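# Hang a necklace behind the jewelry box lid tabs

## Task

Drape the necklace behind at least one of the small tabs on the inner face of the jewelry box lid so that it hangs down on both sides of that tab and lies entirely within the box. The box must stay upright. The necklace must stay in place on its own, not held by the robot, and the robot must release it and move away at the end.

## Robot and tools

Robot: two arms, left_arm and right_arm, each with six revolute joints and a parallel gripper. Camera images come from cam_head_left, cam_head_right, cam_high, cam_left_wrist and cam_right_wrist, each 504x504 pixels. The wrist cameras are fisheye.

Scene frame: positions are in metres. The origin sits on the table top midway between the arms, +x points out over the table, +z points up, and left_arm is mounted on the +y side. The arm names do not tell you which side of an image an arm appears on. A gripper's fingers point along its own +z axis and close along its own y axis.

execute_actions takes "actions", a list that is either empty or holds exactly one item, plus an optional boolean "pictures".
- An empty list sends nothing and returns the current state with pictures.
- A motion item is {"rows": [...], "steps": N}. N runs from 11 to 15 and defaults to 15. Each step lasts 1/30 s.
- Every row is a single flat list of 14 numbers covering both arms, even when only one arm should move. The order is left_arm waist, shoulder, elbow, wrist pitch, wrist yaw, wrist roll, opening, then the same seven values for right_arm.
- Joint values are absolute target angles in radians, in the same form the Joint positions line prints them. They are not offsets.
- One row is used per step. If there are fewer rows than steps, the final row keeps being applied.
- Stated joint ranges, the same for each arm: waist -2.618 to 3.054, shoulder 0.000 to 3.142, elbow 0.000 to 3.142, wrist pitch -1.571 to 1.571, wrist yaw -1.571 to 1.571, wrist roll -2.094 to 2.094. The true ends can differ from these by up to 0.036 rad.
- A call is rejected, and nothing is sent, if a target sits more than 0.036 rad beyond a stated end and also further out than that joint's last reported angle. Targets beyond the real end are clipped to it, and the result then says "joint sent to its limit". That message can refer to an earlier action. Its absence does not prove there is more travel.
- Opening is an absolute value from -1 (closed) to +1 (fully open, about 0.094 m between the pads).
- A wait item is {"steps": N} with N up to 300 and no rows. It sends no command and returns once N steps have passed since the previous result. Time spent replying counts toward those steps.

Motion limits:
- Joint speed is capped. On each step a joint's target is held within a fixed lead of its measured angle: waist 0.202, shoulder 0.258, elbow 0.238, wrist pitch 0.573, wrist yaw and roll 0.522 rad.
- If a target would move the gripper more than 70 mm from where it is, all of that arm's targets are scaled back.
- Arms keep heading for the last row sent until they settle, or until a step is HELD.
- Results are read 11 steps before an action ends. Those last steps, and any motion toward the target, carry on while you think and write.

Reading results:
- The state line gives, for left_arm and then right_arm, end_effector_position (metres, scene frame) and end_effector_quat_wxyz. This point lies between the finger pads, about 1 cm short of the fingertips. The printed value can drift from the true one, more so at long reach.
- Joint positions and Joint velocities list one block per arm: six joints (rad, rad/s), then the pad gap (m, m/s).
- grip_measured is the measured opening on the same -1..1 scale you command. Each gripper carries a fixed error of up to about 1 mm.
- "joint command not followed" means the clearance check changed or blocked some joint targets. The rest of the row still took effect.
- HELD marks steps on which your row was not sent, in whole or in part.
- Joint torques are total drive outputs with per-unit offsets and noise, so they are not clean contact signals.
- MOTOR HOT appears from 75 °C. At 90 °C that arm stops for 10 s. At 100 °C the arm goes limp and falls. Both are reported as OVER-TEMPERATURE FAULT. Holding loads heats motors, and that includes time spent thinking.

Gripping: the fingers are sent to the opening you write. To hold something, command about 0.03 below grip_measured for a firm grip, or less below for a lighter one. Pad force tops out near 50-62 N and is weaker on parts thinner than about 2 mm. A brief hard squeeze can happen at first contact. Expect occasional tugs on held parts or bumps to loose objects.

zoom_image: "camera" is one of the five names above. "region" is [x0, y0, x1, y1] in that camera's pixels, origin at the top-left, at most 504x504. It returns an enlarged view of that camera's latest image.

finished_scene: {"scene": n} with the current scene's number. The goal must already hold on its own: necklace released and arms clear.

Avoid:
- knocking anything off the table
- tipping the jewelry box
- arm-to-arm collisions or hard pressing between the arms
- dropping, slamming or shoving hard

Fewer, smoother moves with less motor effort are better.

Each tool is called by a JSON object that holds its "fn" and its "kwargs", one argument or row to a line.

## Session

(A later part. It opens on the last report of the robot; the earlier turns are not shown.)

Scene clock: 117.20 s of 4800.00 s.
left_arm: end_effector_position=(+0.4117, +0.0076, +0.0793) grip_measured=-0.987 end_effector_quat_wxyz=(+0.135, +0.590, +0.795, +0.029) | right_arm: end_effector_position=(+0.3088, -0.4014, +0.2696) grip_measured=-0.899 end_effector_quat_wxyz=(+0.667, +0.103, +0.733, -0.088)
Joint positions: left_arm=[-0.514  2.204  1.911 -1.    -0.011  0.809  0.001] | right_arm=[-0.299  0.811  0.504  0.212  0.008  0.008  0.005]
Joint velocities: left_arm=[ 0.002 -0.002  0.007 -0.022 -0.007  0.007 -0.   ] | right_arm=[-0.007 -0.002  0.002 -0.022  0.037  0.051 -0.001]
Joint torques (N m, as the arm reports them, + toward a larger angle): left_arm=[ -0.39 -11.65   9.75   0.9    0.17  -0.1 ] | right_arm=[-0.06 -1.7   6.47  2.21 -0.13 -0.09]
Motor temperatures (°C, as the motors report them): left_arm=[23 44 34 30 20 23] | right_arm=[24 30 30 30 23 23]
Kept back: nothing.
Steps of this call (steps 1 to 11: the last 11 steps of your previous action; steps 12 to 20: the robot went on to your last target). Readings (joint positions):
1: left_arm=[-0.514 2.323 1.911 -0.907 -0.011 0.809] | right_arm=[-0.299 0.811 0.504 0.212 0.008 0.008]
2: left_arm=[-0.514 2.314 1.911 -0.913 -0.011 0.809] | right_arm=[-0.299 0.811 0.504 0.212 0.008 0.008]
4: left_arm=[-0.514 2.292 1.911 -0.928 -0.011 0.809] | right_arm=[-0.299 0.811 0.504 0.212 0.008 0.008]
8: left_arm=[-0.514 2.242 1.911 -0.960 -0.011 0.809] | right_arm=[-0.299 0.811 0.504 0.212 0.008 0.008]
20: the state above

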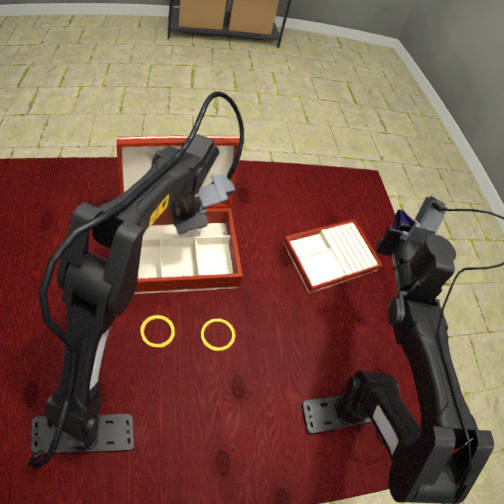

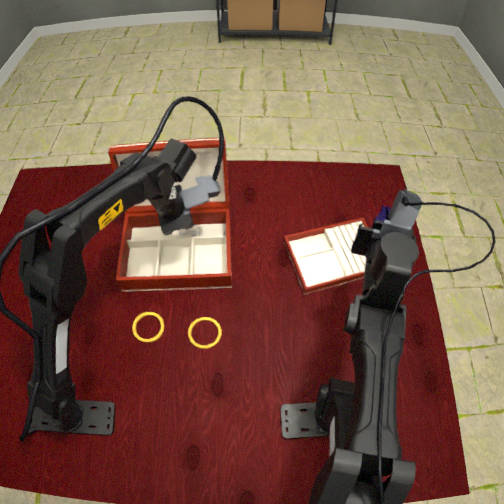

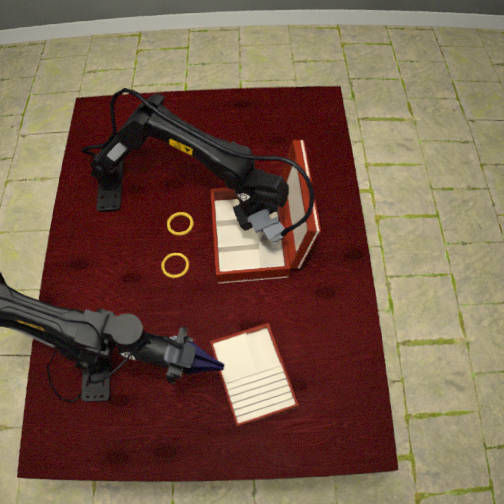

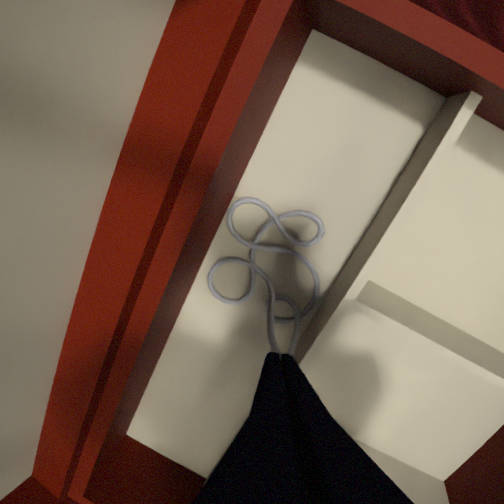

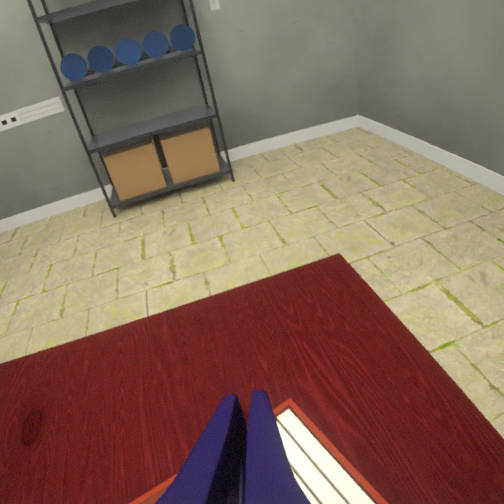

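{"fn": "execute_actions", "kwargs": {
  "actions": [
    {"rows":[[-0.52,2.19,1.93,-1.025,0,0.82,-1,-0.3,0.8,0.5,0.2,0,0,-0.9],[-0.52,2.18,1.93,-1.03,0,0.85,-1,-0.3,0.8,0.5,0.2,0,0,-0.9],[-0.52,2.17,1.93,-1.035,0,0.88,-1,-0.3,0.8,0.5,0.2,0,0,-0.9],[-0.52,2.16,1.93,-1.04,0,0.91,-1,-0.3,0.8,0.5,0.2,0,0,-0.9],[-0.52,2.15,1.93,-1.045,0,0.94,-1,-0.3,0.8,0.5,0.2,0,0,-0.9],[-0.52,2.14,1.93,-1.05,0,0.97,-1,-0.3,0.8,0.5,0.2,0,0,-0.9],[-0.52,2.13,1.93,-1.055,0,1.0,-1,-0.3,0.8,0.5,0.2,0,0,-0.9],[-0.52,2.12,1.93,-1.06,0,1.03,-1,-0.3,0.8,0.5,0.2,0,0,-0.9],[-0.52,2.11,1.93,-1.065,0,1.06,-1,-0.3,0.8,0.5,0.2,0,0,-0.9],[-0.52,2.1,1.93,-1.07,0,1.09,-1,-0.3,0.8,0.5,0.2,0,0,-0.9],[-0.52,2.09,1.93,-1.075,0,1.12,-1,-0.3,0.8,0.5,0.2,0,0,-0.9],[-0.52,2.08,1.92,-1.08,0,1.15,-1,-0.3,0.8,0.5,0.2,0,0,-0.9],[-0.52,2.07,1.92,-1.085,0,1.18,-1,-0.3,0.8,0.5,0.2,0,0,-0.9],[-0.52,2.06,1.92,-1.09,0,1.21,-1,-0.3,0.8,0.5,0.2,0,0,-0.9],[-0.52,2.05,1.92,-1.095,0,1.24,-1,-0.3,0.8,0.5,0.2,0,0,-0.9]],"steps":15}
  ]
}}

{"fn": "execute_actions", "kwargs": {
  "actions": [
    {"rows":[[-0.52,2.04,1.92,-1.1,0,1.27,-1,-0.3,0.8,0.5,0.2,0,0,-0.9],[-0.52,2.03,1.92,-1.105,0,1.3,-1,-0.3,0.8,0.5,0.2,0,0,-0.9],[-0.52,2.02,1.92,-1.11,0,1.33,-1,-0.3,0.8,0.5,0.2,0,0,-0.9],[-0.52,2.01,1.92,-1.115,0,1.36,-1,-0.3,0.8,0.5,0.2,0,0,-0.9],[-0.52,2.0,1.92,-1.12,0,1.39,-1,-0.3,0.8,0.5,0.2,0,0,-0.9],[-0.52,1.99,1.92,-1.125,0,1.42,-1,-0.3,0.8,0.5,0.2,0,0,-0.9],[-0.52,1.98,1.92,-1.13,0,1.45,-1,-0.3,0.8,0.5,0.2,0,0,-0.9],[-0.52,1.97,1.92,-1.135,0,1.48,-1,-0.3,0.8,0.5,0.2,0,0,-0.9],[-0.52,1.96,1.92,-1.14,0,1.51,-1,-0.3,0.8,0.5,0.2,0,0,-0.9],[-0.52,1.95,1.92,-1.145,0,1.54,-1,-0.3,0.8,0.5,0.2,0,0,-0.9],[-0.52,1.94,1.92,-1.15,0,1.57,-1,-0.3,0.8,0.5,0.2,0,0,-0.9],[-0.52,1.93,1.92,-1.155,0,1.57,-1,-0.3,0.8,0.5,0.2,0,0,-0.9],[-0.52,1.92,1.92,-1.16,0,1.57,-1,-0.3,0.8,0.5,0.2,0,0,-0.9],[-0.52,1.91,1.92,-1.16,0,1.57,-1,-0.3,0.8,0.5,0.2,0,0,-0.9],[-0.52,1.9,1.92,-1.16,0,1.57,-1,-0.3,0.8,0.5,0.2,0,0,-0.9]],"steps":15}
  ]
}}

{"fn": "execute_actions", "kwargs": {
  "actions": [
    {"steps":22}
  ],
  "pictures": true
}}

Scene clock: 119.43 s of 4800.00 s.
left_arm: end_effector_position=(+0.4096, +0.0087, +0.0802) grip_measured=-0.987 end_effector_quat_wxyz=(+0.132, +0.602, +0.787, +0.030) | right_arm: end_effector_position=(+0.3088, -0.4014, +0.2696) grip_measured=-0.899 end_effector_quat_wxyz=(+0.667, +0.103, +0.733, -0.088)
Joint positions: left_arm=[-0.514  2.201  1.911 -1.011 -0.011  0.839  0.001] | right_arm=[-0.299  0.811  0.504  0.212  0.008  0.008  0.005]
Joint velocities: left_arm=[-0.012 -0.071 -0.022 -0.11   0.022  0.418  0.001] | right_arm=[ 0.012  0.007 -0.002  0.066  0.022 -0.007 -0.   ]
Joint torques (N m, as the arm reports them, + toward a larger angle): left_arm=[ -0.34 -14.     9.77   0.9    0.15   0.04] | right_arm=[-0.1  -1.53  6.22  2.27 -0.11 -0.1 ]
Motor temperatures (°C, as the motors report them): left_arm=[23 45 34 30 20 23] | right_arm=[24 30 30 30 23 23]
Steps of this call (steps 1 to 30: the robot went on to your last target; steps 31 to 63: nothing new was sent; steps 64 to 67: the first 4 steps of this action). Readings (joint positions):
64: left_arm=[-0.514 2.204 1.911 -1.005 -0.011 0.810] | right_arm=[-0.299 0.811 0.504 0.212 0.008 0.008]
65: left_arm=[-0.514 2.204 1.911 -1.006 -0.011 0.815] | right_arm=[-0.299 0.811 0.504 0.212 0.008 0.008]
67: the state above

Scene clock: 119.93 s of 4800.00 s.
left_arm: end_effector_position=(+0.3969, +0.0152, +0.1483) grip_measured=-0.987 end_effector_quat_wxyz=(+0.166, +0.737, +0.651, +0.072) | right_arm: end_effector_position=(+0.3088, -0.4014, +0.2696) grip_measured=-0.899 end_effector_quat_wxyz=(+0.667, +0.103, +0.733, -0.088)
Joint positions: left_arm=[-0.514  2.044  1.911 -1.074 -0.011  1.228  0.001] | right_arm=[-0.299  0.811  0.504  0.212  0.008  0.008  0.005]
Joint velocities: left_arm=[-0.007 -0.252 -0.012 -0.095  0.007  0.842  0.   ] | right_arm=[-0.017  0.002 -0.002 -0.051 -0.125 -0.037 -0.002]
Joint torques (N m, as the arm reports them, + toward a larger angle): left_arm=[ -0.39 -11.65   9.08   0.98   0.15   0.  ] | right_arm=[-0.02 -1.63  6.41  2.22 -0.11 -0.07]
Motor temperatures (°C, as the motors report them): left_arm=[23 45 34 30 20 23] | right_arm=[24 30 30 30 23 23]
Steps of this call (steps 1 to 11: the last 11 steps of your previous action; steps 12 to 15: the first 4 steps of this action). Readings (joint positions):
12: left_arm=[-0.514 2.073 1.911 -1.060 -0.011 1.140] | right_arm=[-0.299 0.811 0.504 0.212 0.008 0.008]
13: left_arm=[-0.514 2.063 1.911 -1.065 -0.011 1.169] | right_arm=[-0.299 0.811 0.504 0.212 0.008 0.008]
15: the state above

Scene clock: 120.67 s of 4800.00 s.
left_arm: end_effector_position=(+0.3771, +0.0252, +0.2033) grip_measured=-0.987 end_effector_quat_wxyz=(+0.182, +0.829, +0.516, +0.117) | right_arm: end_effector_position=(+0.3088, -0.4014, +0.2696) grip_measured=-0.899 end_effector_quat_wxyz=(+0.667, +0.103, +0.733, -0.088)
Joint positions: left_arm=[-0.514  1.908  1.911 -1.137 -0.011  1.56   0.001] | right_arm=[-0.299  0.811  0.504  0.212  0.008  0.008  0.005]
Joint velocities: left_arm=[-0.017  0.012 -0.007 -0.051 -0.022 -0.007  0.   ] | right_arm=[-0.002 -0.017 -0.002 -0.022 -0.022  0.007  0.001]
Joint torques (N m, as the arm reports them, + toward a larger angle): left_arm=[-0.34 -9.53  8.88  1.1   0.17  0.02] | right_arm=[-0.13 -1.67  6.3   2.25 -0.1  -0.14]
Motor temperatures (°C, as the motors report them): left_arm=[23 45 34 30 20 23] | right_arm=[24 30 30 30 23 23]
Kept back: nothing.
Steps of this call (steps 1 to 11: the last 11 steps of your previous action; steps 12 to 22: the robot went on to your last target). Readings (joint positions):
1: left_arm=[-0.514 2.036 1.911 -1.079 -0.011 1.258] | right_arm=[-0.299 0.811 0.504 0.212 0.008 0.008]
2: left_arm=[-0.514 2.027 1.911 -1.084 -0.011 1.288] | right_arm=[-0.299 0.811 0.504 0.212 0.008 0.008]
4: left_arm=[-0.514 2.009 1.911 -1.094 -0.011 1.347] | right_arm=[-0.299 0.811 0.504 0.212 0.008 0.008]
8: left_arm=[-0.514 1.969 1.911 -1.113 -0.011 1.463] | right_arm=[-0.299 0.811 0.504 0.212 0.008 0.008]
22: the state above

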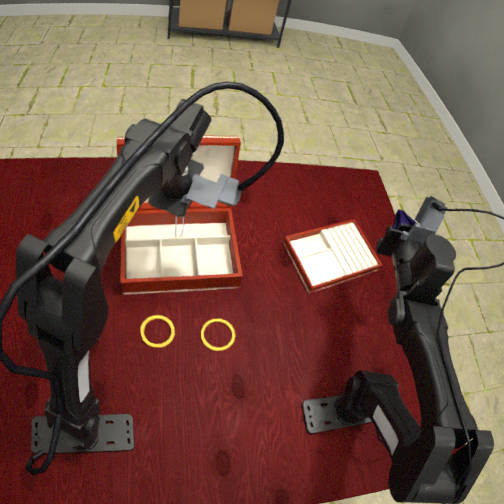

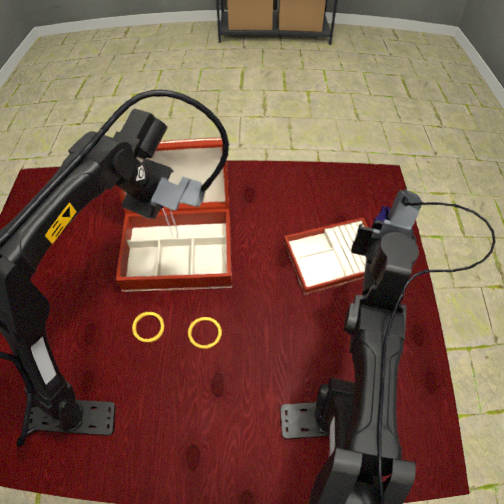

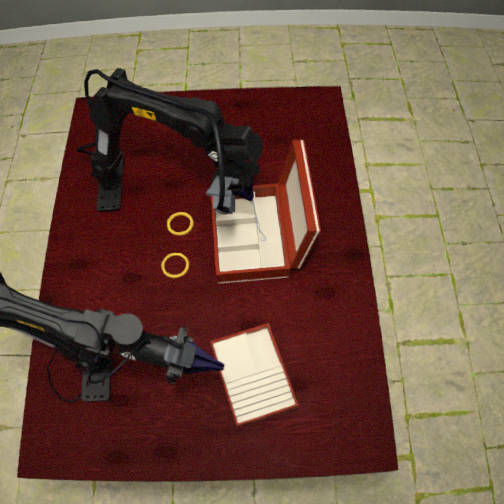

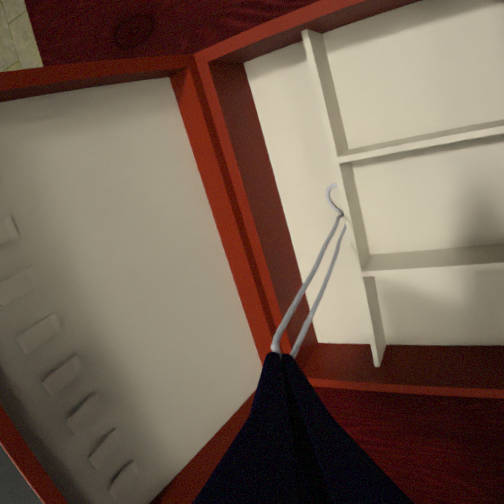

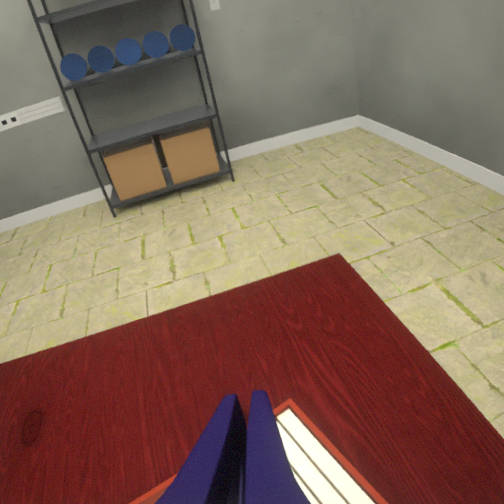

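{"fn": "execute_actions", "kwargs": {
  "actions": [
    {"rows":[[-0.525,1.897,1.90,-1.12,-0.016,1.57,-1,-0.3,0.8,0.5,0.2,0,0,-0.9],[-0.53,1.894,1.88,-1.085,-0.031,1.57,-1,-0.3,0.8,0.5,0.2,0,0,-0.9],[-0.535,1.891,1.862,-1.05,-0.047,1.57,-1,-0.3,0.8,0.5,0.2,0,0,-0.9],[-0.54,1.888,1.844,-1.01,-0.062,1.57,-1,-0.3,0.8,0.5,0.2,0,0,-0.9],[-0.545,1.884,1.826,-0.973,-0.078,1.57,-1,-0.3,0.8,0.5,0.2,0,0,-0.9],[-0.55,1.881,1.807,-0.936,-0.093,1.57,-1,-0.3,0.8,0.5,0.2,0,0,-0.9],[-0.554,1.878,1.788,-0.9,-0.109,1.57,-1,-0.3,0.8,0.5,0.2,0,0,-0.9],[-0.559,1.875,1.77,-0.861,-0.124,1.57,-1,-0.3,0.8,0.5,0.2,0,0,-0.9],[-0.564,1.872,1.751,-0.824,-0.14,1.57,-1,-0.3,0.8,0.5,0.2,0,0,-0.9],[-0.569,1.869,1.732,-0.787,-0.156,1.57,-1,-0.3,0.8,0.5,0.2,0,0,-0.9],[-0.574,1.866,1.713,-0.749,-0.171,1.57,-1,-0.3,0.8,0.5,0.2,0,0,-0.9],[-0.579,1.863,1.695,-0.712,-0.187,1.57,-1,-0.3,0.8,0.5,0.2,0,0,-0.9],[-0.584,1.86,1.676,-0.675,-0.202,1.57,-1,-0.3,0.8,0.5,0.2,0,0,-0.9],[-0.588,1.856,1.657,-0.637,-0.218,1.57,-1,-0.3,0.8,0.5,0.2,0,0,-0.9],[-0.593,1.853,1.638,-0.6,-0.233,1.57,-1,-0.3,0.8,0.5,0.2,0,0,-0.9]],"steps":15}
  ]
}}

{"fn": "execute_actions", "kwargs": {
  "actions": [
    {"rows":[[-0.598,1.85,1.62,-0.563,-0.249,1.57,-1,-0.3,0.8,0.5,0.2,0,0,-0.9],[-0.603,1.847,1.601,-0.525,-0.264,1.57,-1,-0.3,0.8,0.5,0.2,0,0,-0.9],[-0.608,1.844,1.582,-0.488,-0.28,1.57,-1,-0.3,0.8,0.5,0.2,0,0,-0.9],[-0.613,1.841,1.563,-0.451,-0.296,1.57,-1,-0.3,0.8,0.5,0.2,0,0,-0.9],[-0.618,1.838,1.544,-0.413,-0.311,1.57,-1,-0.3,0.8,0.5,0.2,0,0,-0.9],[-0.623,1.835,1.526,-0.376,-0.327,1.57,-1,-0.3,0.8,0.5,0.2,0,0,-0.9],[-0.628,1.832,1.507,-0.339,-0.342,1.57,-1,-0.3,0.8,0.5,0.2,0,0,-0.9],[-0.632,1.828,1.488,-0.301,-0.358,1.57,-1,-0.3,0.8,0.5,0.2,0,0,-0.9],[-0.637,1.825,1.469,-0.264,-0.373,1.57,-1,-0.3,0.8,0.5,0.2,0,0,-0.9],[-0.642,1.822,1.451,-0.227,-0.389,1.57,-1,-0.3,0.8,0.5,0.2,0,0,-0.9],[-0.647,1.819,1.432,-0.189,-0.404,1.57,-1,-0.3,0.8,0.5,0.2,0,0,-0.9],[-0.652,1.816,1.413,-0.152,-0.42,1.57,-1,-0.3,0.8,0.5,0.2,0,0,-0.9],[-0.657,1.813,1.394,-0.115,-0.436,1.57,-1,-0.3,0.8,0.5,0.2,0,0,-0.9],[-0.662,1.81,1.375,-0.077,-0.451,1.57,-1,-0.3,0.8,0.5,0.2,0,0,-0.9],[-0.667,1.807,1.357,-0.04,-0.467,1.57,-1,-0.3,0.8,0.5,0.2,0,0,-0.9]],"steps":15}
  ]
}}

{"fn": "execute_actions", "kwargs": {
  "actions": [
    {"rows":[[-0.672,1.804,1.338,-0.003,-0.482,1.57,-1,-0.3,0.8,0.5,0.2,0,0,-0.9],[-0.676,1.8,1.319,0.035,-0.498,1.57,-1,-0.3,0.8,0.5,0.2,0,0,-0.9],[-0.681,1.797,1.3,0.072,-0.513,1.57,-1,-0.3,0.8,0.5,0.2,0,0,-0.9],[-0.686,1.794,1.282,0.109,-0.529,1.57,-1,-0.3,0.8,0.5,0.2,0,0,-0.9],[-0.691,1.791,1.263,0.147,-0.544,1.57,-1,-0.3,0.8,0.5,0.2,0,0,-0.9],[-0.696,1.788,1.244,0.184,-0.56,1.57,-1,-0.3,0.8,0.5,0.2,0,0,-0.9],[-0.701,1.785,1.225,0.221,-0.576,1.57,-1,-0.3,0.8,0.5,0.2,0,0,-0.9],[-0.706,1.782,1.206,0.259,-0.591,1.57,-1,-0.3,0.8,0.5,0.2,0,0,-0.9],[-0.711,1.779,1.188,0.296,-0.607,1.57,-1,-0.3,0.8,0.5,0.2,0,0,-0.9],[-0.716,1.776,1.169,0.333,-0.622,1.57,-1,-0.3,0.8,0.5,0.2,0,0,-0.9],[-0.72,1.772,1.15,0.371,-0.638,1.57,-1,-0.3,0.8,0.5,0.2,0,0,-0.9],[-0.725,1.769,1.131,0.408,-0.653,1.57,-1,-0.3,0.8,0.5,0.2,0,0,-0.9],[-0.73,1.766,1.113,0.445,-0.669,1.57,-1,-0.3,0.8,0.5,0.2,0,0,-0.9],[-0.735,1.763,1.094,0.483,-0.684,1.57,-1,-0.3,0.8,0.5,0.2,0,0,-0.9],[-0.74,1.76,1.075,0.52,-0.7,1.57,-1,-0.3,0.8,0.5,0.2,0,0,-0.9]],"steps":15}
  ]
}}

{"fn": "execute_actions", "kwargs": {
  "actions": [
    {"steps":25}
  ],
  "pictures": true
}}

Scene clock: 123.37 s of 4800.00 s.
left_arm: end_effector_position=(+0.3825, +0.0234, +0.2028) grip_measured=-0.987 end_effector_quat_wxyz=(+0.189, +0.827, +0.513, +0.130) | right_arm: end_effector_position=(+0.3088, -0.4014, +0.2696) grip_measured=-0.899 end_effector_quat_wxyz=(+0.667, +0.103, +0.733, -0.088)
Joint positions: left_arm=[-0.518  1.905  1.894 -1.098 -0.027  1.565  0.001] | right_arm=[-0.299  0.811  0.504  0.212  0.008  0.008  0.005]
Joint velocities: left_arm=[-0.071 -0.066 -0.374  0.667 -0.242 -0.066  0.001] | right_arm=[-0.002 -0.017 -0.002 -0.007 -0.022  0.022  0.001]
Joint torques (N m, as the arm reports them, + toward a larger angle): left_arm=[ -1.15 -10.01   6.03   1.27   0.04   0.01] | right_arm=[ 0.   -1.65  6.28  2.23 -0.12 -0.04]
Motor temperatures (°C, as the motors report them): left_arm=[23 44 34 30 20 23] | right_arm=[24 30 30 30 23 23]
Steps of this call (steps 1 to 30: the robot went on to your last target; steps 31 to 77: nothing new was sent; steps 78 to 81: the first 4 steps of this action). Readings (joint positions):
78: left_arm=[-0.514 1.908 1.911 -1.137 -0.011 1.565] | right_arm=[-0.299 0.811 0.504 0.212 0.008 0.008]
79: left_arm=[-0.514 1.908 1.910 -1.132 -0.014 1.565] | right_arm=[-0.299 0.811 0.504 0.212 0.008 0.008]
81: the state above

Scene clock: 123.87 s of 4800.00 s.
left_arm: end_effector_position=(+0.4222, -0.0006, +0.1798) grip_measured=-0.987 end_effector_quat_wxyz=(+0.246, +0.794, +0.492, +0.258) | right_arm: end_effector_position=(+0.3088, -0.4014, +0.2696) grip_measured=-0.899 end_effector_quat_wxyz=(+0.667, +0.103, +0.733, -0.088)
Joint positions: left_arm=[-0.593  1.871  1.613 -0.613 -0.225  1.567  0.001] | right_arm=[-0.299  0.811  0.504  0.212  0.008  0.008  0.005]
Joint velocities: left_arm=[-0.125 -0.105 -0.53   1.077 -0.476  0.007  0.   ] | right_arm=[ 0.002 -0.017 -0.007 -0.037 -0.066 -0.037 -0.001]
Joint torques (N m, as the arm reports them, + toward a larger angle): left_arm=[ -0.82 -10.91   7.46   1.68  -0.13  -0.01] | right_arm=[-0.08 -1.78  6.41  2.22 -0.08 -0.08]
Motor temperatures (°C, as the motors report them): left_arm=[23 44 34 30 20 23] | right_arm=[24 30 30 30 23 23]
Steps of this call (steps 1 to 11: the last 11 steps of your previous action; steps 12 to 15: the first 4 steps of this action). Readings (joint positions):
12: left_arm=[-0.580 1.881 1.668 -0.722 -0.180 1.566] | right_arm=[-0.299 0.811 0.504 0.212 0.008 0.008]
13: left_arm=[-0.584 1.878 1.650 -0.686 -0.195 1.566] | right_arm=[-0.299 0.811 0.504 0.212 0.008 0.008]
15: the state above

Scene clock: 124.37 s of 4800.00 s.
left_arm: end_effector_position=(+0.4425, -0.0137, +0.1923) grip_measured=-0.987 end_effector_quat_wxyz=(+0.336, +0.704, +0.487, +0.392) | right_arm: end_effector_position=(+0.3088, -0.4014, +0.2696) grip_measured=-0.899 end_effector_quat_wxyz=(+0.667, +0.103, +0.733, -0.088)
Joint positions: left_arm=[-0.667  1.823  1.332 -0.054 -0.454  1.568  0.001] | right_arm=[-0.299  0.811  0.504  0.212  0.008  0.008  0.005]
Joint velocities: left_arm=[-0.164 -0.1   -0.545  1.136 -0.447 -0.037 -0.001] | right_arm=[ 0.007 -0.012  0.002 -0.007 -0.007  0.081 -0.   ]
Joint torques (N m, as the arm reports them, + toward a larger angle): left_arm=[ -0.75 -10.73   7.58   1.99  -0.27  -0.03] | right_arm=[-0.09 -1.7   6.39  2.27 -0.09 -0.09]
Motor temperatures (°C, as the motors report them): left_arm=[23 44 34 30 20 23] | right_arm=[24 30 30 30 23 23]
Steps of this call (steps 1 to 11: the last 11 steps of your previous action; steps 12 to 15: the first 4 steps of this action). Readings (joint positions):
12: left_arm=[-0.652 1.832 1.389 -0.165 -0.408 1.568] | right_arm=[-0.299 0.811 0.504 0.212 0.008 0.008]
13: left_arm=[-0.657 1.829 1.370 -0.128 -0.423 1.568] | right_arm=[-0.299 0.811 0.504 0.212 0.008 0.008]
15: the state above

Scene clock: 125.20 s of 4800.00 s.
left_arm: end_effector_position=(+0.4323, -0.0045, +0.2272) grip_measured=-0.987 end_effector_quat_wxyz=(+0.432, +0.564, +0.504, +0.491) | right_arm: end_effector_position=(+0.3088, -0.4014, +0.2696) grip_measured=-0.899 end_effector_quat_wxyz=(+0.667, +0.103, +0.733, -0.088)
Joint positions: left_arm=[-0.732  1.784  1.091  0.505 -0.687  1.57   0.001] | right_arm=[-0.299  0.811  0.504  0.212  0.008  0.008  0.005]
Joint velocities: left_arm=[ 0.002  0.002  0.002  0.066 -0.081  0.022 -0.   ] | right_arm=[-0.017  0.007 -0.002  0.007 -0.11  -0.007  0.   ]
Joint torques (N m, as the arm reports them, + toward a larger angle): left_arm=[ -0.53 -10.07   7.28   2.1   -0.19  -0.03] | right_arm=[-0.03 -1.55  6.23  2.21 -0.14 -0.07]
Motor temperatures (°C, as the motors report them): left_arm=[23 44 34 30 20 23] | right_arm=[24 30 30 30 23 23]
Kept back: nothing.
Steps of this call (steps 1 to 11: the last 11 steps of your previous action; steps 12 to 25: the robot went on to your last target). Readings (joint positions):
1: left_arm=[-0.672 1.820 1.314 -0.017 -0.469 1.568] | right_arm=[-0.299 0.811 0.504 0.212 0.008 0.008]
2: left_arm=[-0.677 1.817 1.295 0.020 -0.484 1.569] | right_arm=[-0.299 0.811 0.504 0.212 0.008 0.008]
4: left_arm=[-0.686 1.811 1.258 0.094 -0.515 1.569] | right_arm=[-0.299 0.811 0.504 0.212 0.008 0.008]
8: left_arm=[-0.706 1.798 1.182 0.243 -0.577 1.570] | right_arm=[-0.299 0.811 0.504 0.212 0.008 0.008]
25: the state above

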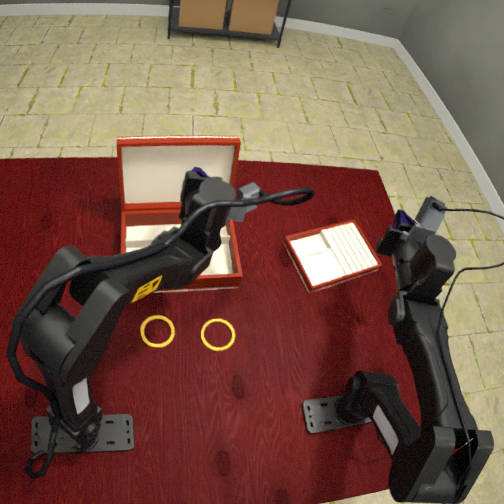

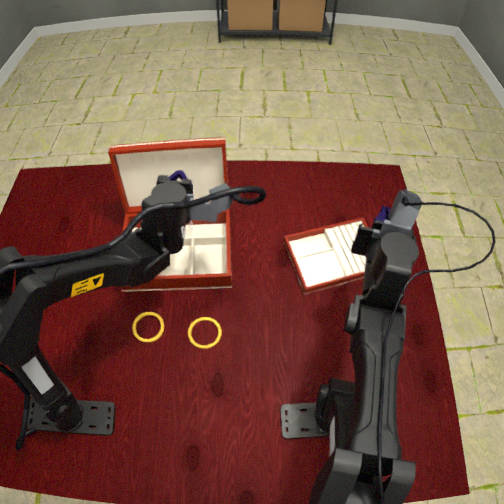

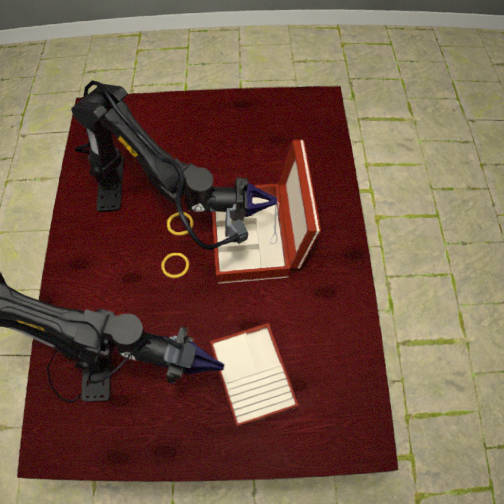

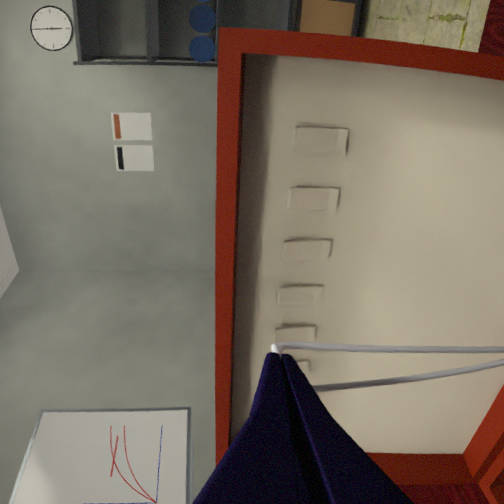

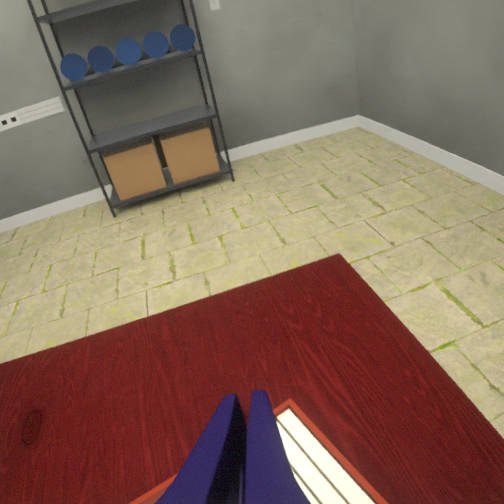

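{"fn": "execute_actions", "kwargs": {
  "actions": [
    {"rows":[[-0.73,1.78,1.13,0.515,-0.69,1.57,-1,-0.3,0.8,0.5,0.2,0,0,-0.9],[-0.72,1.795,1.145,0.512,-0.68,1.57,-1,-0.3,0.8,0.5,0.2,0,0,-0.9],[-0.71,1.81,1.16,0.51,-0.67,1.57,-1,-0.3,0.8,0.5,0.2,0,0,-0.9],[-0.7,1.825,1.175,0.507,-0.66,1.57,-1,-0.3,0.8,0.5,0.2,0,0,-0.9],[-0.69,1.84,1.19,0.504,-0.65,1.57,-1,-0.3,0.8,0.5,0.2,0,0,-0.9],[-0.68,1.855,1.205,0.5,-0.64,1.57,-1,-0.3,0.8,0.5,0.2,0,0,-0.9],[-0.67,1.87,1.22,0.497,-0.63,1.57,-1,-0.3,0.8,0.5,0.2,0,0,-0.9],[-0.66,1.885,1.235,0.494,-0.62,1.57,-1,-0.3,0.8,0.5,0.2,0,0,-0.9],[-0.65,1.9,1.25,0.49,-0.61,1.57,-1,-0.3,0.8,0.5,0.2,0,0,-0.9],[-0.64,1.912,1.265,0.487,-0.6,1.57,-1,-0.3,0.8,0.5,0.2,0,0,-0.9],[-0.63,1.924,1.28,0.484,-0.592,1.57,-1,-0.3,0.8,0.5,0.2,0,0,-0.9],[-0.62,1.935,1.295,0.482,-0.585,1.57,-1,-0.3,0.8,0.5,0.2,0,0,-0.9],[-0.61,1.945,1.305,0.48,-0.58,1.57,-1,-0.3,0.8,0.5,0.2,0,0,-0.9],[-0.608,1.952,1.311,0.48,-0.578,1.57,-1,-0.3,0.8,0.5,0.2,0,0,-0.9]],"steps":15}
  ]
}}

{"fn": "execute_actions", "kwargs": {
  "actions": [
    {"steps":25}
  ],
  "pictures": true
}}

Scene clock: 126.47 s of 4800.00 s.
left_arm: end_effector_position=(+0.4366, -0.0059, +0.2333) grip_measured=-0.987 end_effector_quat_wxyz=(+0.438, +0.558, +0.505, +0.492) | right_arm: end_effector_position=(+0.3088, -0.4014, +0.2696) grip_measured=-0.899 end_effector_quat_wxyz=(+0.667, +0.103, +0.733, -0.088)
Joint positions: left_arm=[-0.728  1.793  1.114  0.509 -0.685  1.57   0.001] | right_arm=[-0.299  0.811  0.504  0.212  0.008  0.008  0.005]
Joint velocities: left_arm=[ 0.095  0.203  0.418 -0.066  0.168  0.022  0.001] | right_arm=[-0.017 -0.022  0.007 -0.007 -0.066 -0.037 -0.   ]
Joint torques (N m, as the arm reports them, + toward a larger angle): left_arm=[ 1.71 -6.93 11.64  1.99  0.03 -0.04] | right_arm=[-0.1  -1.56  6.33  2.2  -0.13 -0.07]
Motor temperatures (°C, as the motors report them): left_arm=[23 44 34 30 20 23] | right_arm=[24 29 30 30 23 23]
Steps of this call (steps 1 to 30: the robot went on to your last target; steps 31 to 34: nothing new was sent; steps 35 to 38: the first 4 steps of this action). Readings (joint positions):
35: left_arm=[-0.732 1.784 1.091 0.511 -0.689 1.570] | right_arm=[-0.299 0.811 0.504 0.212 0.008 0.008]
36: left_arm=[-0.732 1.784 1.094 0.510 -0.689 1.570] | right_arm=[-0.299 0.811 0.504 0.212 0.008 0.008]
38: the state above

Scene clock: 127.30 s of 4800.00 s.
left_arm: end_effector_position=(+0.4959, +0.0142, +0.2233) grip_measured=-0.987 end_effector_quat_wxyz=(+0.433, +0.551, +0.517, +0.492) | right_arm: end_effector_position=(+0.3088, -0.4014, +0.2696) grip_measured=-0.899 end_effector_quat_wxyz=(+0.667, +0.103, +0.733, -0.088)
Joint positions: left_arm=[-0.608  1.943  1.279  0.494 -0.589  1.57   0.001] | right_arm=[-0.299  0.811  0.504  0.212  0.008  0.008  0.005]
Joint velocities: left_arm=[ 0.007 -0.012  0.012 -0.095  0.051  0.022 -0.   ] | right_arm=[ 0.002  0.012 -0.002 -0.007  0.051 -0.066 -0.   ]
Joint torques (N m, as the arm reports them, + toward a larger angle): left_arm=[ 0.05 -9.08 11.62  1.94  0.09 -0.04] | right_arm=[-0.14 -1.55  6.19  2.22 -0.13 -0.11]
Motor temperatures (°C, as the motors report them): left_arm=[23 44 34 31 20 23] | right_arm=[24 29 30 30 23 23]
Kept back: nothing.
Steps of this call (steps 1 to 11: the last 11 steps of your previous action; steps 12 to 25: the robot went on to your last target). Readings (joint positions):
1: left_arm=[-0.723 1.802 1.131 0.509 -0.679 1.570] | right_arm=[-0.299 0.811 0.504 0.212 0.008 0.008]
2: left_arm=[-0.716 1.813 1.149 0.509 -0.673 1.570] | right_arm=[-0.299 0.811 0.504 0.212 0.008 0.008]
4: left_arm=[-0.696 1.838 1.185 0.509 -0.658 1.570] | right_arm=[-0.299 0.811 0.504 0.212 0.008 0.008]
8: left_arm=[-0.649 1.896 1.244 0.507 -0.627 1.570] | right_arm=[-0.299 0.811 0.504 0.212 0.008 0.008]
25: the state above

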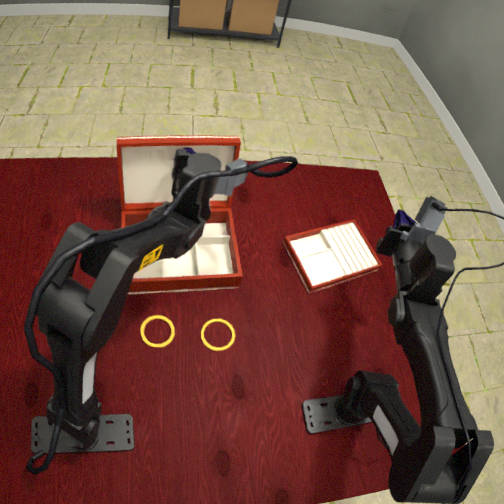

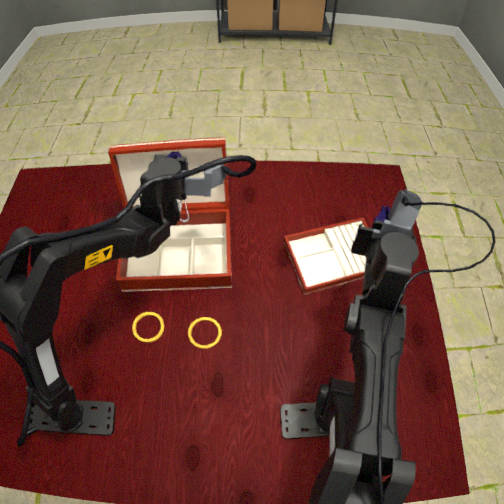

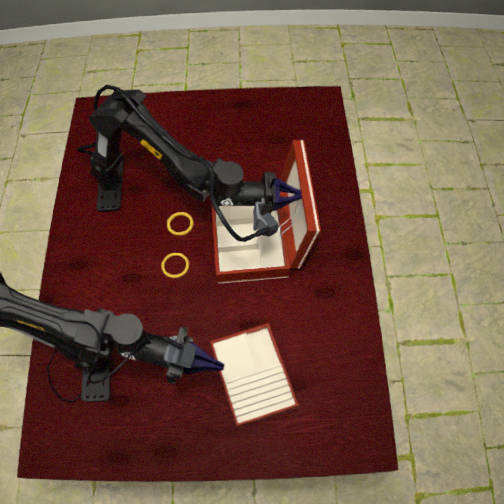

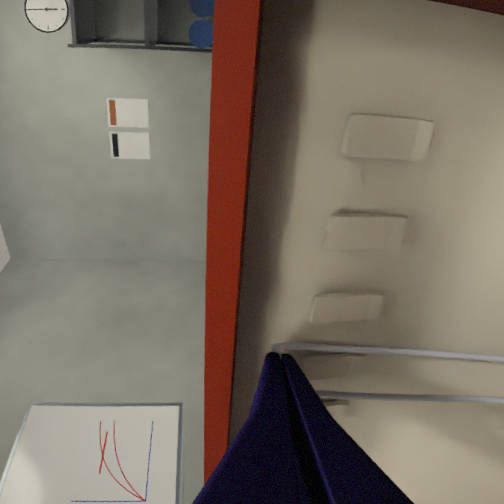

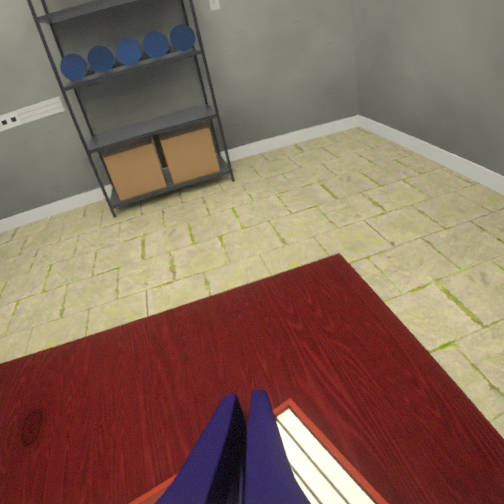

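{"fn": "execute_actions", "kwargs": {
  "actions": [
    {"rows":[[-0.603,1.958,1.32,0.478,-0.574,1.57,-1,-0.3,0.8,0.5,0.2,0,0,-0.9],[-0.598,1.965,1.33,0.476,-0.57,1.57,-1,-0.3,0.8,0.5,0.2,0,0,-0.9],[-0.593,1.972,1.34,0.475,-0.565,1.57,-1,-0.3,0.8,0.5,0.2,0,0,-0.9],[-0.588,1.979,1.348,0.474,-0.56,1.57,-1,-0.3,0.8,0.5,0.2,0,0,-0.9],[-0.583,1.986,1.355,0.472,-0.556,1.57,-1,-0.3,0.8,0.5,0.2,0,0,-0.9],[-0.58,1.99,1.36,0.47,-0.552,1.57,-1,-0.3,0.8,0.5,0.2,0,0,-0.9]],"steps":13}
  ]
}}

{"fn": "execute_actions", "kwargs": {
  "actions": [
    {"steps":22}
  ],
  "pictures": true
}}

{"fn": "zoom_image", "kwargs": {
  "camera": "cam_left_wrist",
  "region": [200,250,450,500]
}}

Scene clock: 128.17 s of 4800.00 s.
left_arm: end_effector_position=(+0.4962, +0.0136, +0.2235) grip_measured=-0.987 end_effector_quat_wxyz=(+0.433, +0.551, +0.517, +0.491) | right_arm: end_effector_position=(+0.3088, -0.4014, +0.2696) grip_measured=-0.899 end_effector_quat_wxyz=(+0.667, +0.103, +0.733, -0.088)
Joint positions: left_arm=[-0.608  1.944  1.281  0.492 -0.587  1.57   0.001] | right_arm=[-0.299  0.811  0.504  0.212  0.008  0.008  0.005]
Joint velocities: left_arm=[ 0.007  0.071  0.125 -0.125  0.051  0.051 -0.   ] | right_arm=[-0.012 -0.002  0.012  0.022 -0.051 -0.007  0.   ]
Joint torques (N m, as the arm reports them, + toward a larger angle): left_arm=[ 0.75 -8.51 12.38  2.1   0.13 -0.06] | right_arm=[-0.04 -1.73  6.29  2.21 -0.1  -0.1 ]
Motor temperatures (°C, as the motors report them): left_arm=[23 44 34 31 20 23] | right_arm=[24 29 30 30 23 23]
Steps of this call (steps 1 to 24: the robot went on to your last target; steps 25 to 26: the first 2 steps of this action). Readings (joint positions):
25: left_arm=[-0.608 1.943 1.279 0.494 -0.587 1.570] | right_arm=[-0.299 0.811 0.504 0.212 0.008 0.008]
26: the state above

Scene clock: 128.90 s of 4800.00 s.
left_arm: end_effector_position=(+0.5075, +0.0121, +0.2258) grip_measured=-0.987 end_effector_quat_wxyz=(+0.440, +0.551, +0.515, +0.488) | right_arm: end_effector_position=(+0.3088, -0.4014, +0.2696) grip_measured=-0.899 end_effector_quat_wxyz=(+0.667, +0.103, +0.733, -0.088)
Joint positions: left_arm=[-0.593  1.975  1.327  0.485 -0.561  1.57   0.001] | right_arm=[-0.299  0.811  0.504  0.212  0.008  0.008  0.005]
Joint velocities: left_arm=[ 0.017 -0.002 -0.022  0.007 -0.037 -0.007 -0.   ] | right_arm=[-0.007  0.002 -0.002 -0.037  0.022  0.037  0.001]
Joint torques (N m, as the arm reports them, + toward a larger angle): left_arm=[ 0.96 -8.94 11.61  1.92  0.1  -0.03] | right_arm=[-0.33 -1.67  6.25  2.22 -0.09 -0.11]
Motor temperatures (°C, as the motors report them): left_arm=[23 43 34 31 20 23] | right_arm=[24 29 30 30 23 23]
Kept back: nothing.
Steps of this call (steps 1 to 11: the last 11 steps of your previous action; steps 12 to 22: the robot went on to your last target). Readings (joint positions):
1: left_arm=[-0.608 1.948 1.288 0.490 -0.585 1.570] | right_arm=[-0.299 0.811 0.504 0.212 0.008 0.008]
2: left_arm=[-0.607 1.953 1.298 0.490 -0.582 1.570] | right_arm=[-0.299 0.811 0.504 0.212 0.008 0.008]
4: left_arm=[-0.603 1.964 1.319 0.489 -0.574 1.570] | right_arm=[-0.299 0.811 0.504 0.212 0.008 0.008]
8: left_arm=[-0.594 1.975 1.327 0.485 -0.566 1.570] | right_arm=[-0.299 0.811 0.504 0.212 0.008 0.008]
22: the state above

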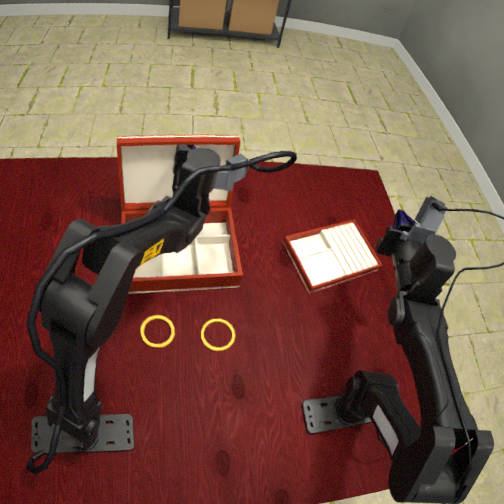

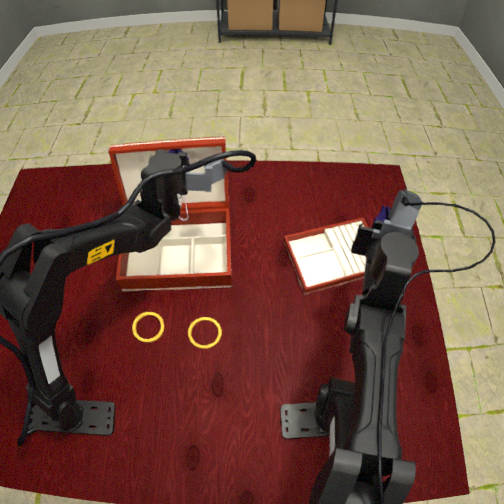

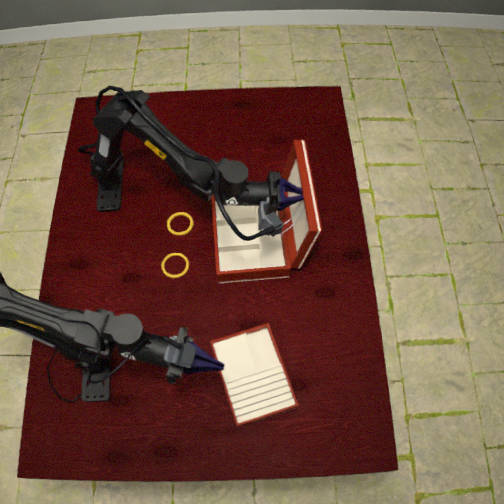

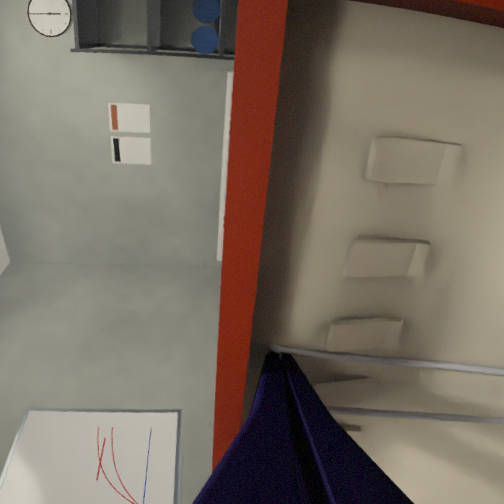

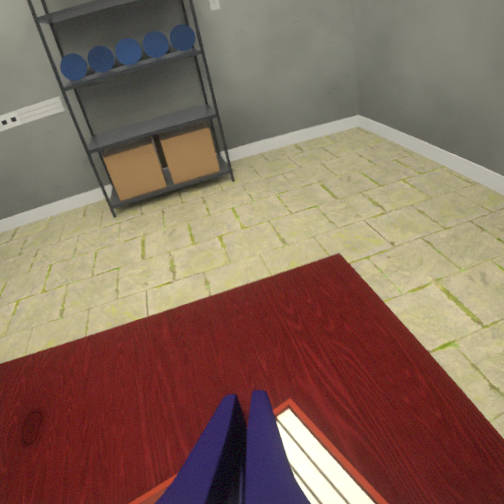

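Region (200, 250, 450, 500) of cam_left_wrist's 504x504 image, scaled by 2.016, with more detail than that image has.

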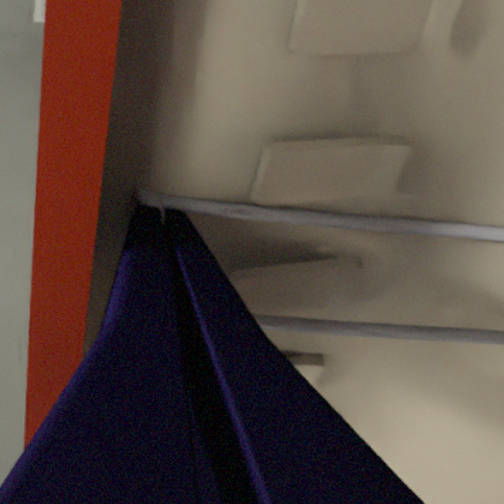

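{"fn": "execute_actions", "kwargs": {
  "actions": [
    {"rows":[[-0.577,1.994,1.36,0.47,-0.552,1.57,-1,-0.3,0.8,0.5,0.2,0,0,-0.9],[-0.574,1.998,1.36,0.47,-0.552,1.57,-1,-0.3,0.8,0.5,0.2,0,0,-0.9],[-0.572,2.002,1.36,0.47,-0.552,1.57,-1,-0.3,0.8,0.5,0.2,0,0,-0.9],[-0.572,2.005,1.36,0.47,-0.552,1.57,-1,-0.3,0.8,0.5,0.2,0,0,-0.9]],"steps":12}
  ]
}}

{"fn": "execute_actions", "kwargs": {
  "actions": [
    {"steps":20}
  ],
  "pictures": true
}}

{"fn": "zoom_image", "kwargs": {
  "camera": "cam_left_wrist",
  "region": [200,250,450,500]
}}

Scene clock: 130.33 s of 4800.00 s.
left_arm: end_effector_position=(+0.5075, +0.0121, +0.2258) grip_measured=-0.987 end_effector_quat_wxyz=(+0.440, +0.551, +0.515, +0.488) | right_arm: end_effector_position=(+0.3088, -0.4014, +0.2696) grip_measured=-0.899 end_effector_quat_wxyz=(+0.667, +0.103, +0.733, -0.088)
Joint positions: left_arm=[-0.593  1.975  1.327  0.485 -0.561  1.57   0.001] | right_arm=[-0.299  0.811  0.504  0.212  0.008  0.008  0.005]
Joint velocities: left_arm=[ 0.002 -0.032 -0.012 -0.007  0.007 -0.051 -0.   ] | right_arm=[ 0.012  0.002 -0.007 -0.022  0.007 -0.037 -0.   ]
Joint torques (N m, as the arm reports them, + toward a larger angle): left_arm=[ 1.2  -8.64 11.67  1.94  0.09 -0.04] | right_arm=[-0.12 -1.76  6.23  2.2  -0.11 -0.07]
Motor temperatures (°C, as the motors report them): left_arm=[23 43 35 31 20 23] | right_arm=[24 29 30 30 23 23]
Steps of this call (steps 1 to 15: the robot went on to your last target; steps 16 to 42: nothing new was sent; step 43: the first step of this action). Readings (joint positions):
43: the state above

Scene clock: 131.00 s of 4800.00 s.
left_arm: end_effector_position=(+0.5100, +0.0150, +0.2197) grip_measured=-0.987 end_effector_quat_wxyz=(+0.434, +0.553, +0.517, +0.488) | right_arm: end_effector_position=(+0.3088, -0.4014, +0.2696) grip_measured=-0.899 end_effector_quat_wxyz=(+0.667, +0.103, +0.733, -0.088)
Joint positions: left_arm=[-0.586  1.986  1.327  0.485 -0.56   1.57   0.001] | right_arm=[-0.299  0.811  0.504  0.212  0.008  0.008  0.005]
Joint velocities: left_arm=[-0.017  0.007 -0.002 -0.022 -0.022  0.051 -0.001] | right_arm=[ 0.002  0.022  0.002  0.007 -0.095  0.022 -0.   ]
Joint torques (N m, as the arm reports them, + toward a larger angle): left_arm=[ 1.11 -8.7  11.63  1.93  0.06 -0.04] | right_arm=[-0.08 -1.5   6.36  2.24 -0.11 -0.11]
Motor temperatures (°C, as the motors report them): left_arm=[23 43 35 31 20 23] | right_arm=[24 29 30 30 23 23]
Kept back: nothing.
Steps of this call (steps 1 to 11: the last 11 steps of your previous action; steps 12 to 20: the robot went on to your last target). Readings (joint positions):
1: left_arm=[-0.593 1.975 1.327 0.485 -0.561 1.570] | right_arm=[-0.299 0.811 0.504 0.212 0.008 0.008]
2: left_arm=[-0.593 1.975 1.327 0.485 -0.561 1.570] | right_arm=[-0.299 0.811 0.504 0.212 0.008 0.008]
4: left_arm=[-0.591 1.977 1.327 0.485 -0.560 1.570] | right_arm=[-0.299 0.811 0.504 0.212 0.008 0.008]
8: left_arm=[-0.587 1.984 1.327 0.485 -0.560 1.570] | right_arm=[-0.299 0.811 0.504 0.212 0.008 0.008]
20: the state above

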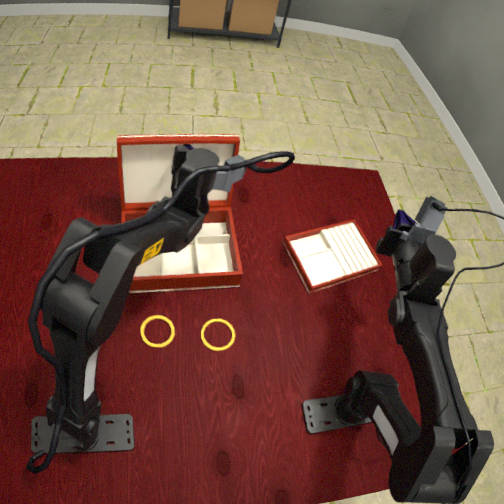

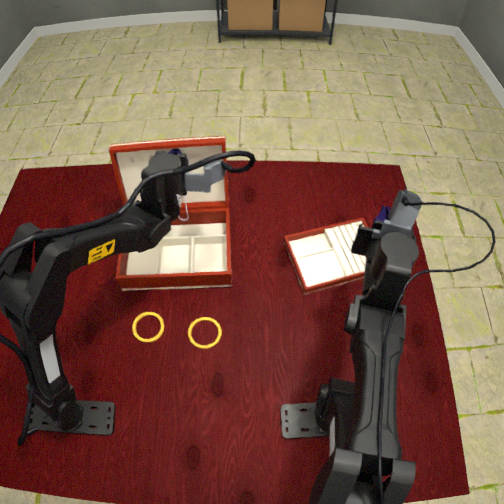

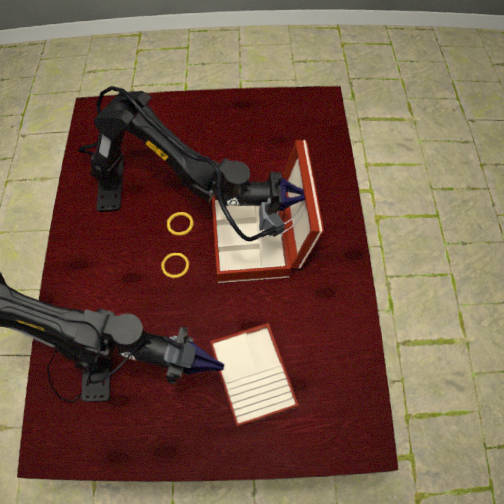

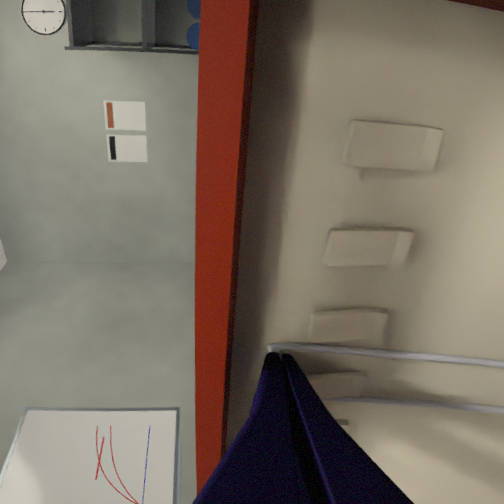

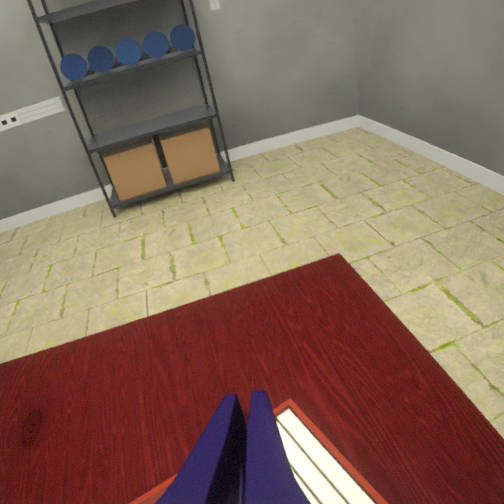

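Region (200, 250, 450, 500) of cam_left_wrist's 504x504 image, scaled by 2.016, with more detail than that image has.

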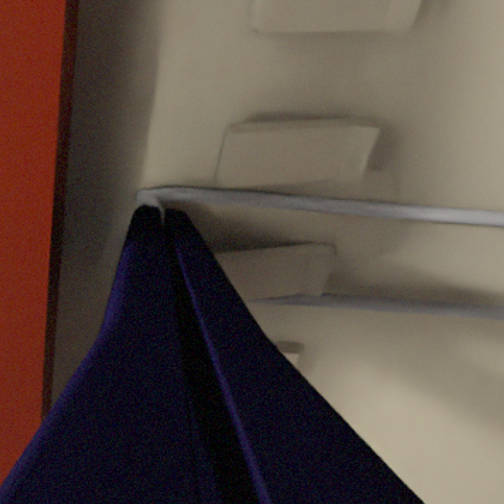

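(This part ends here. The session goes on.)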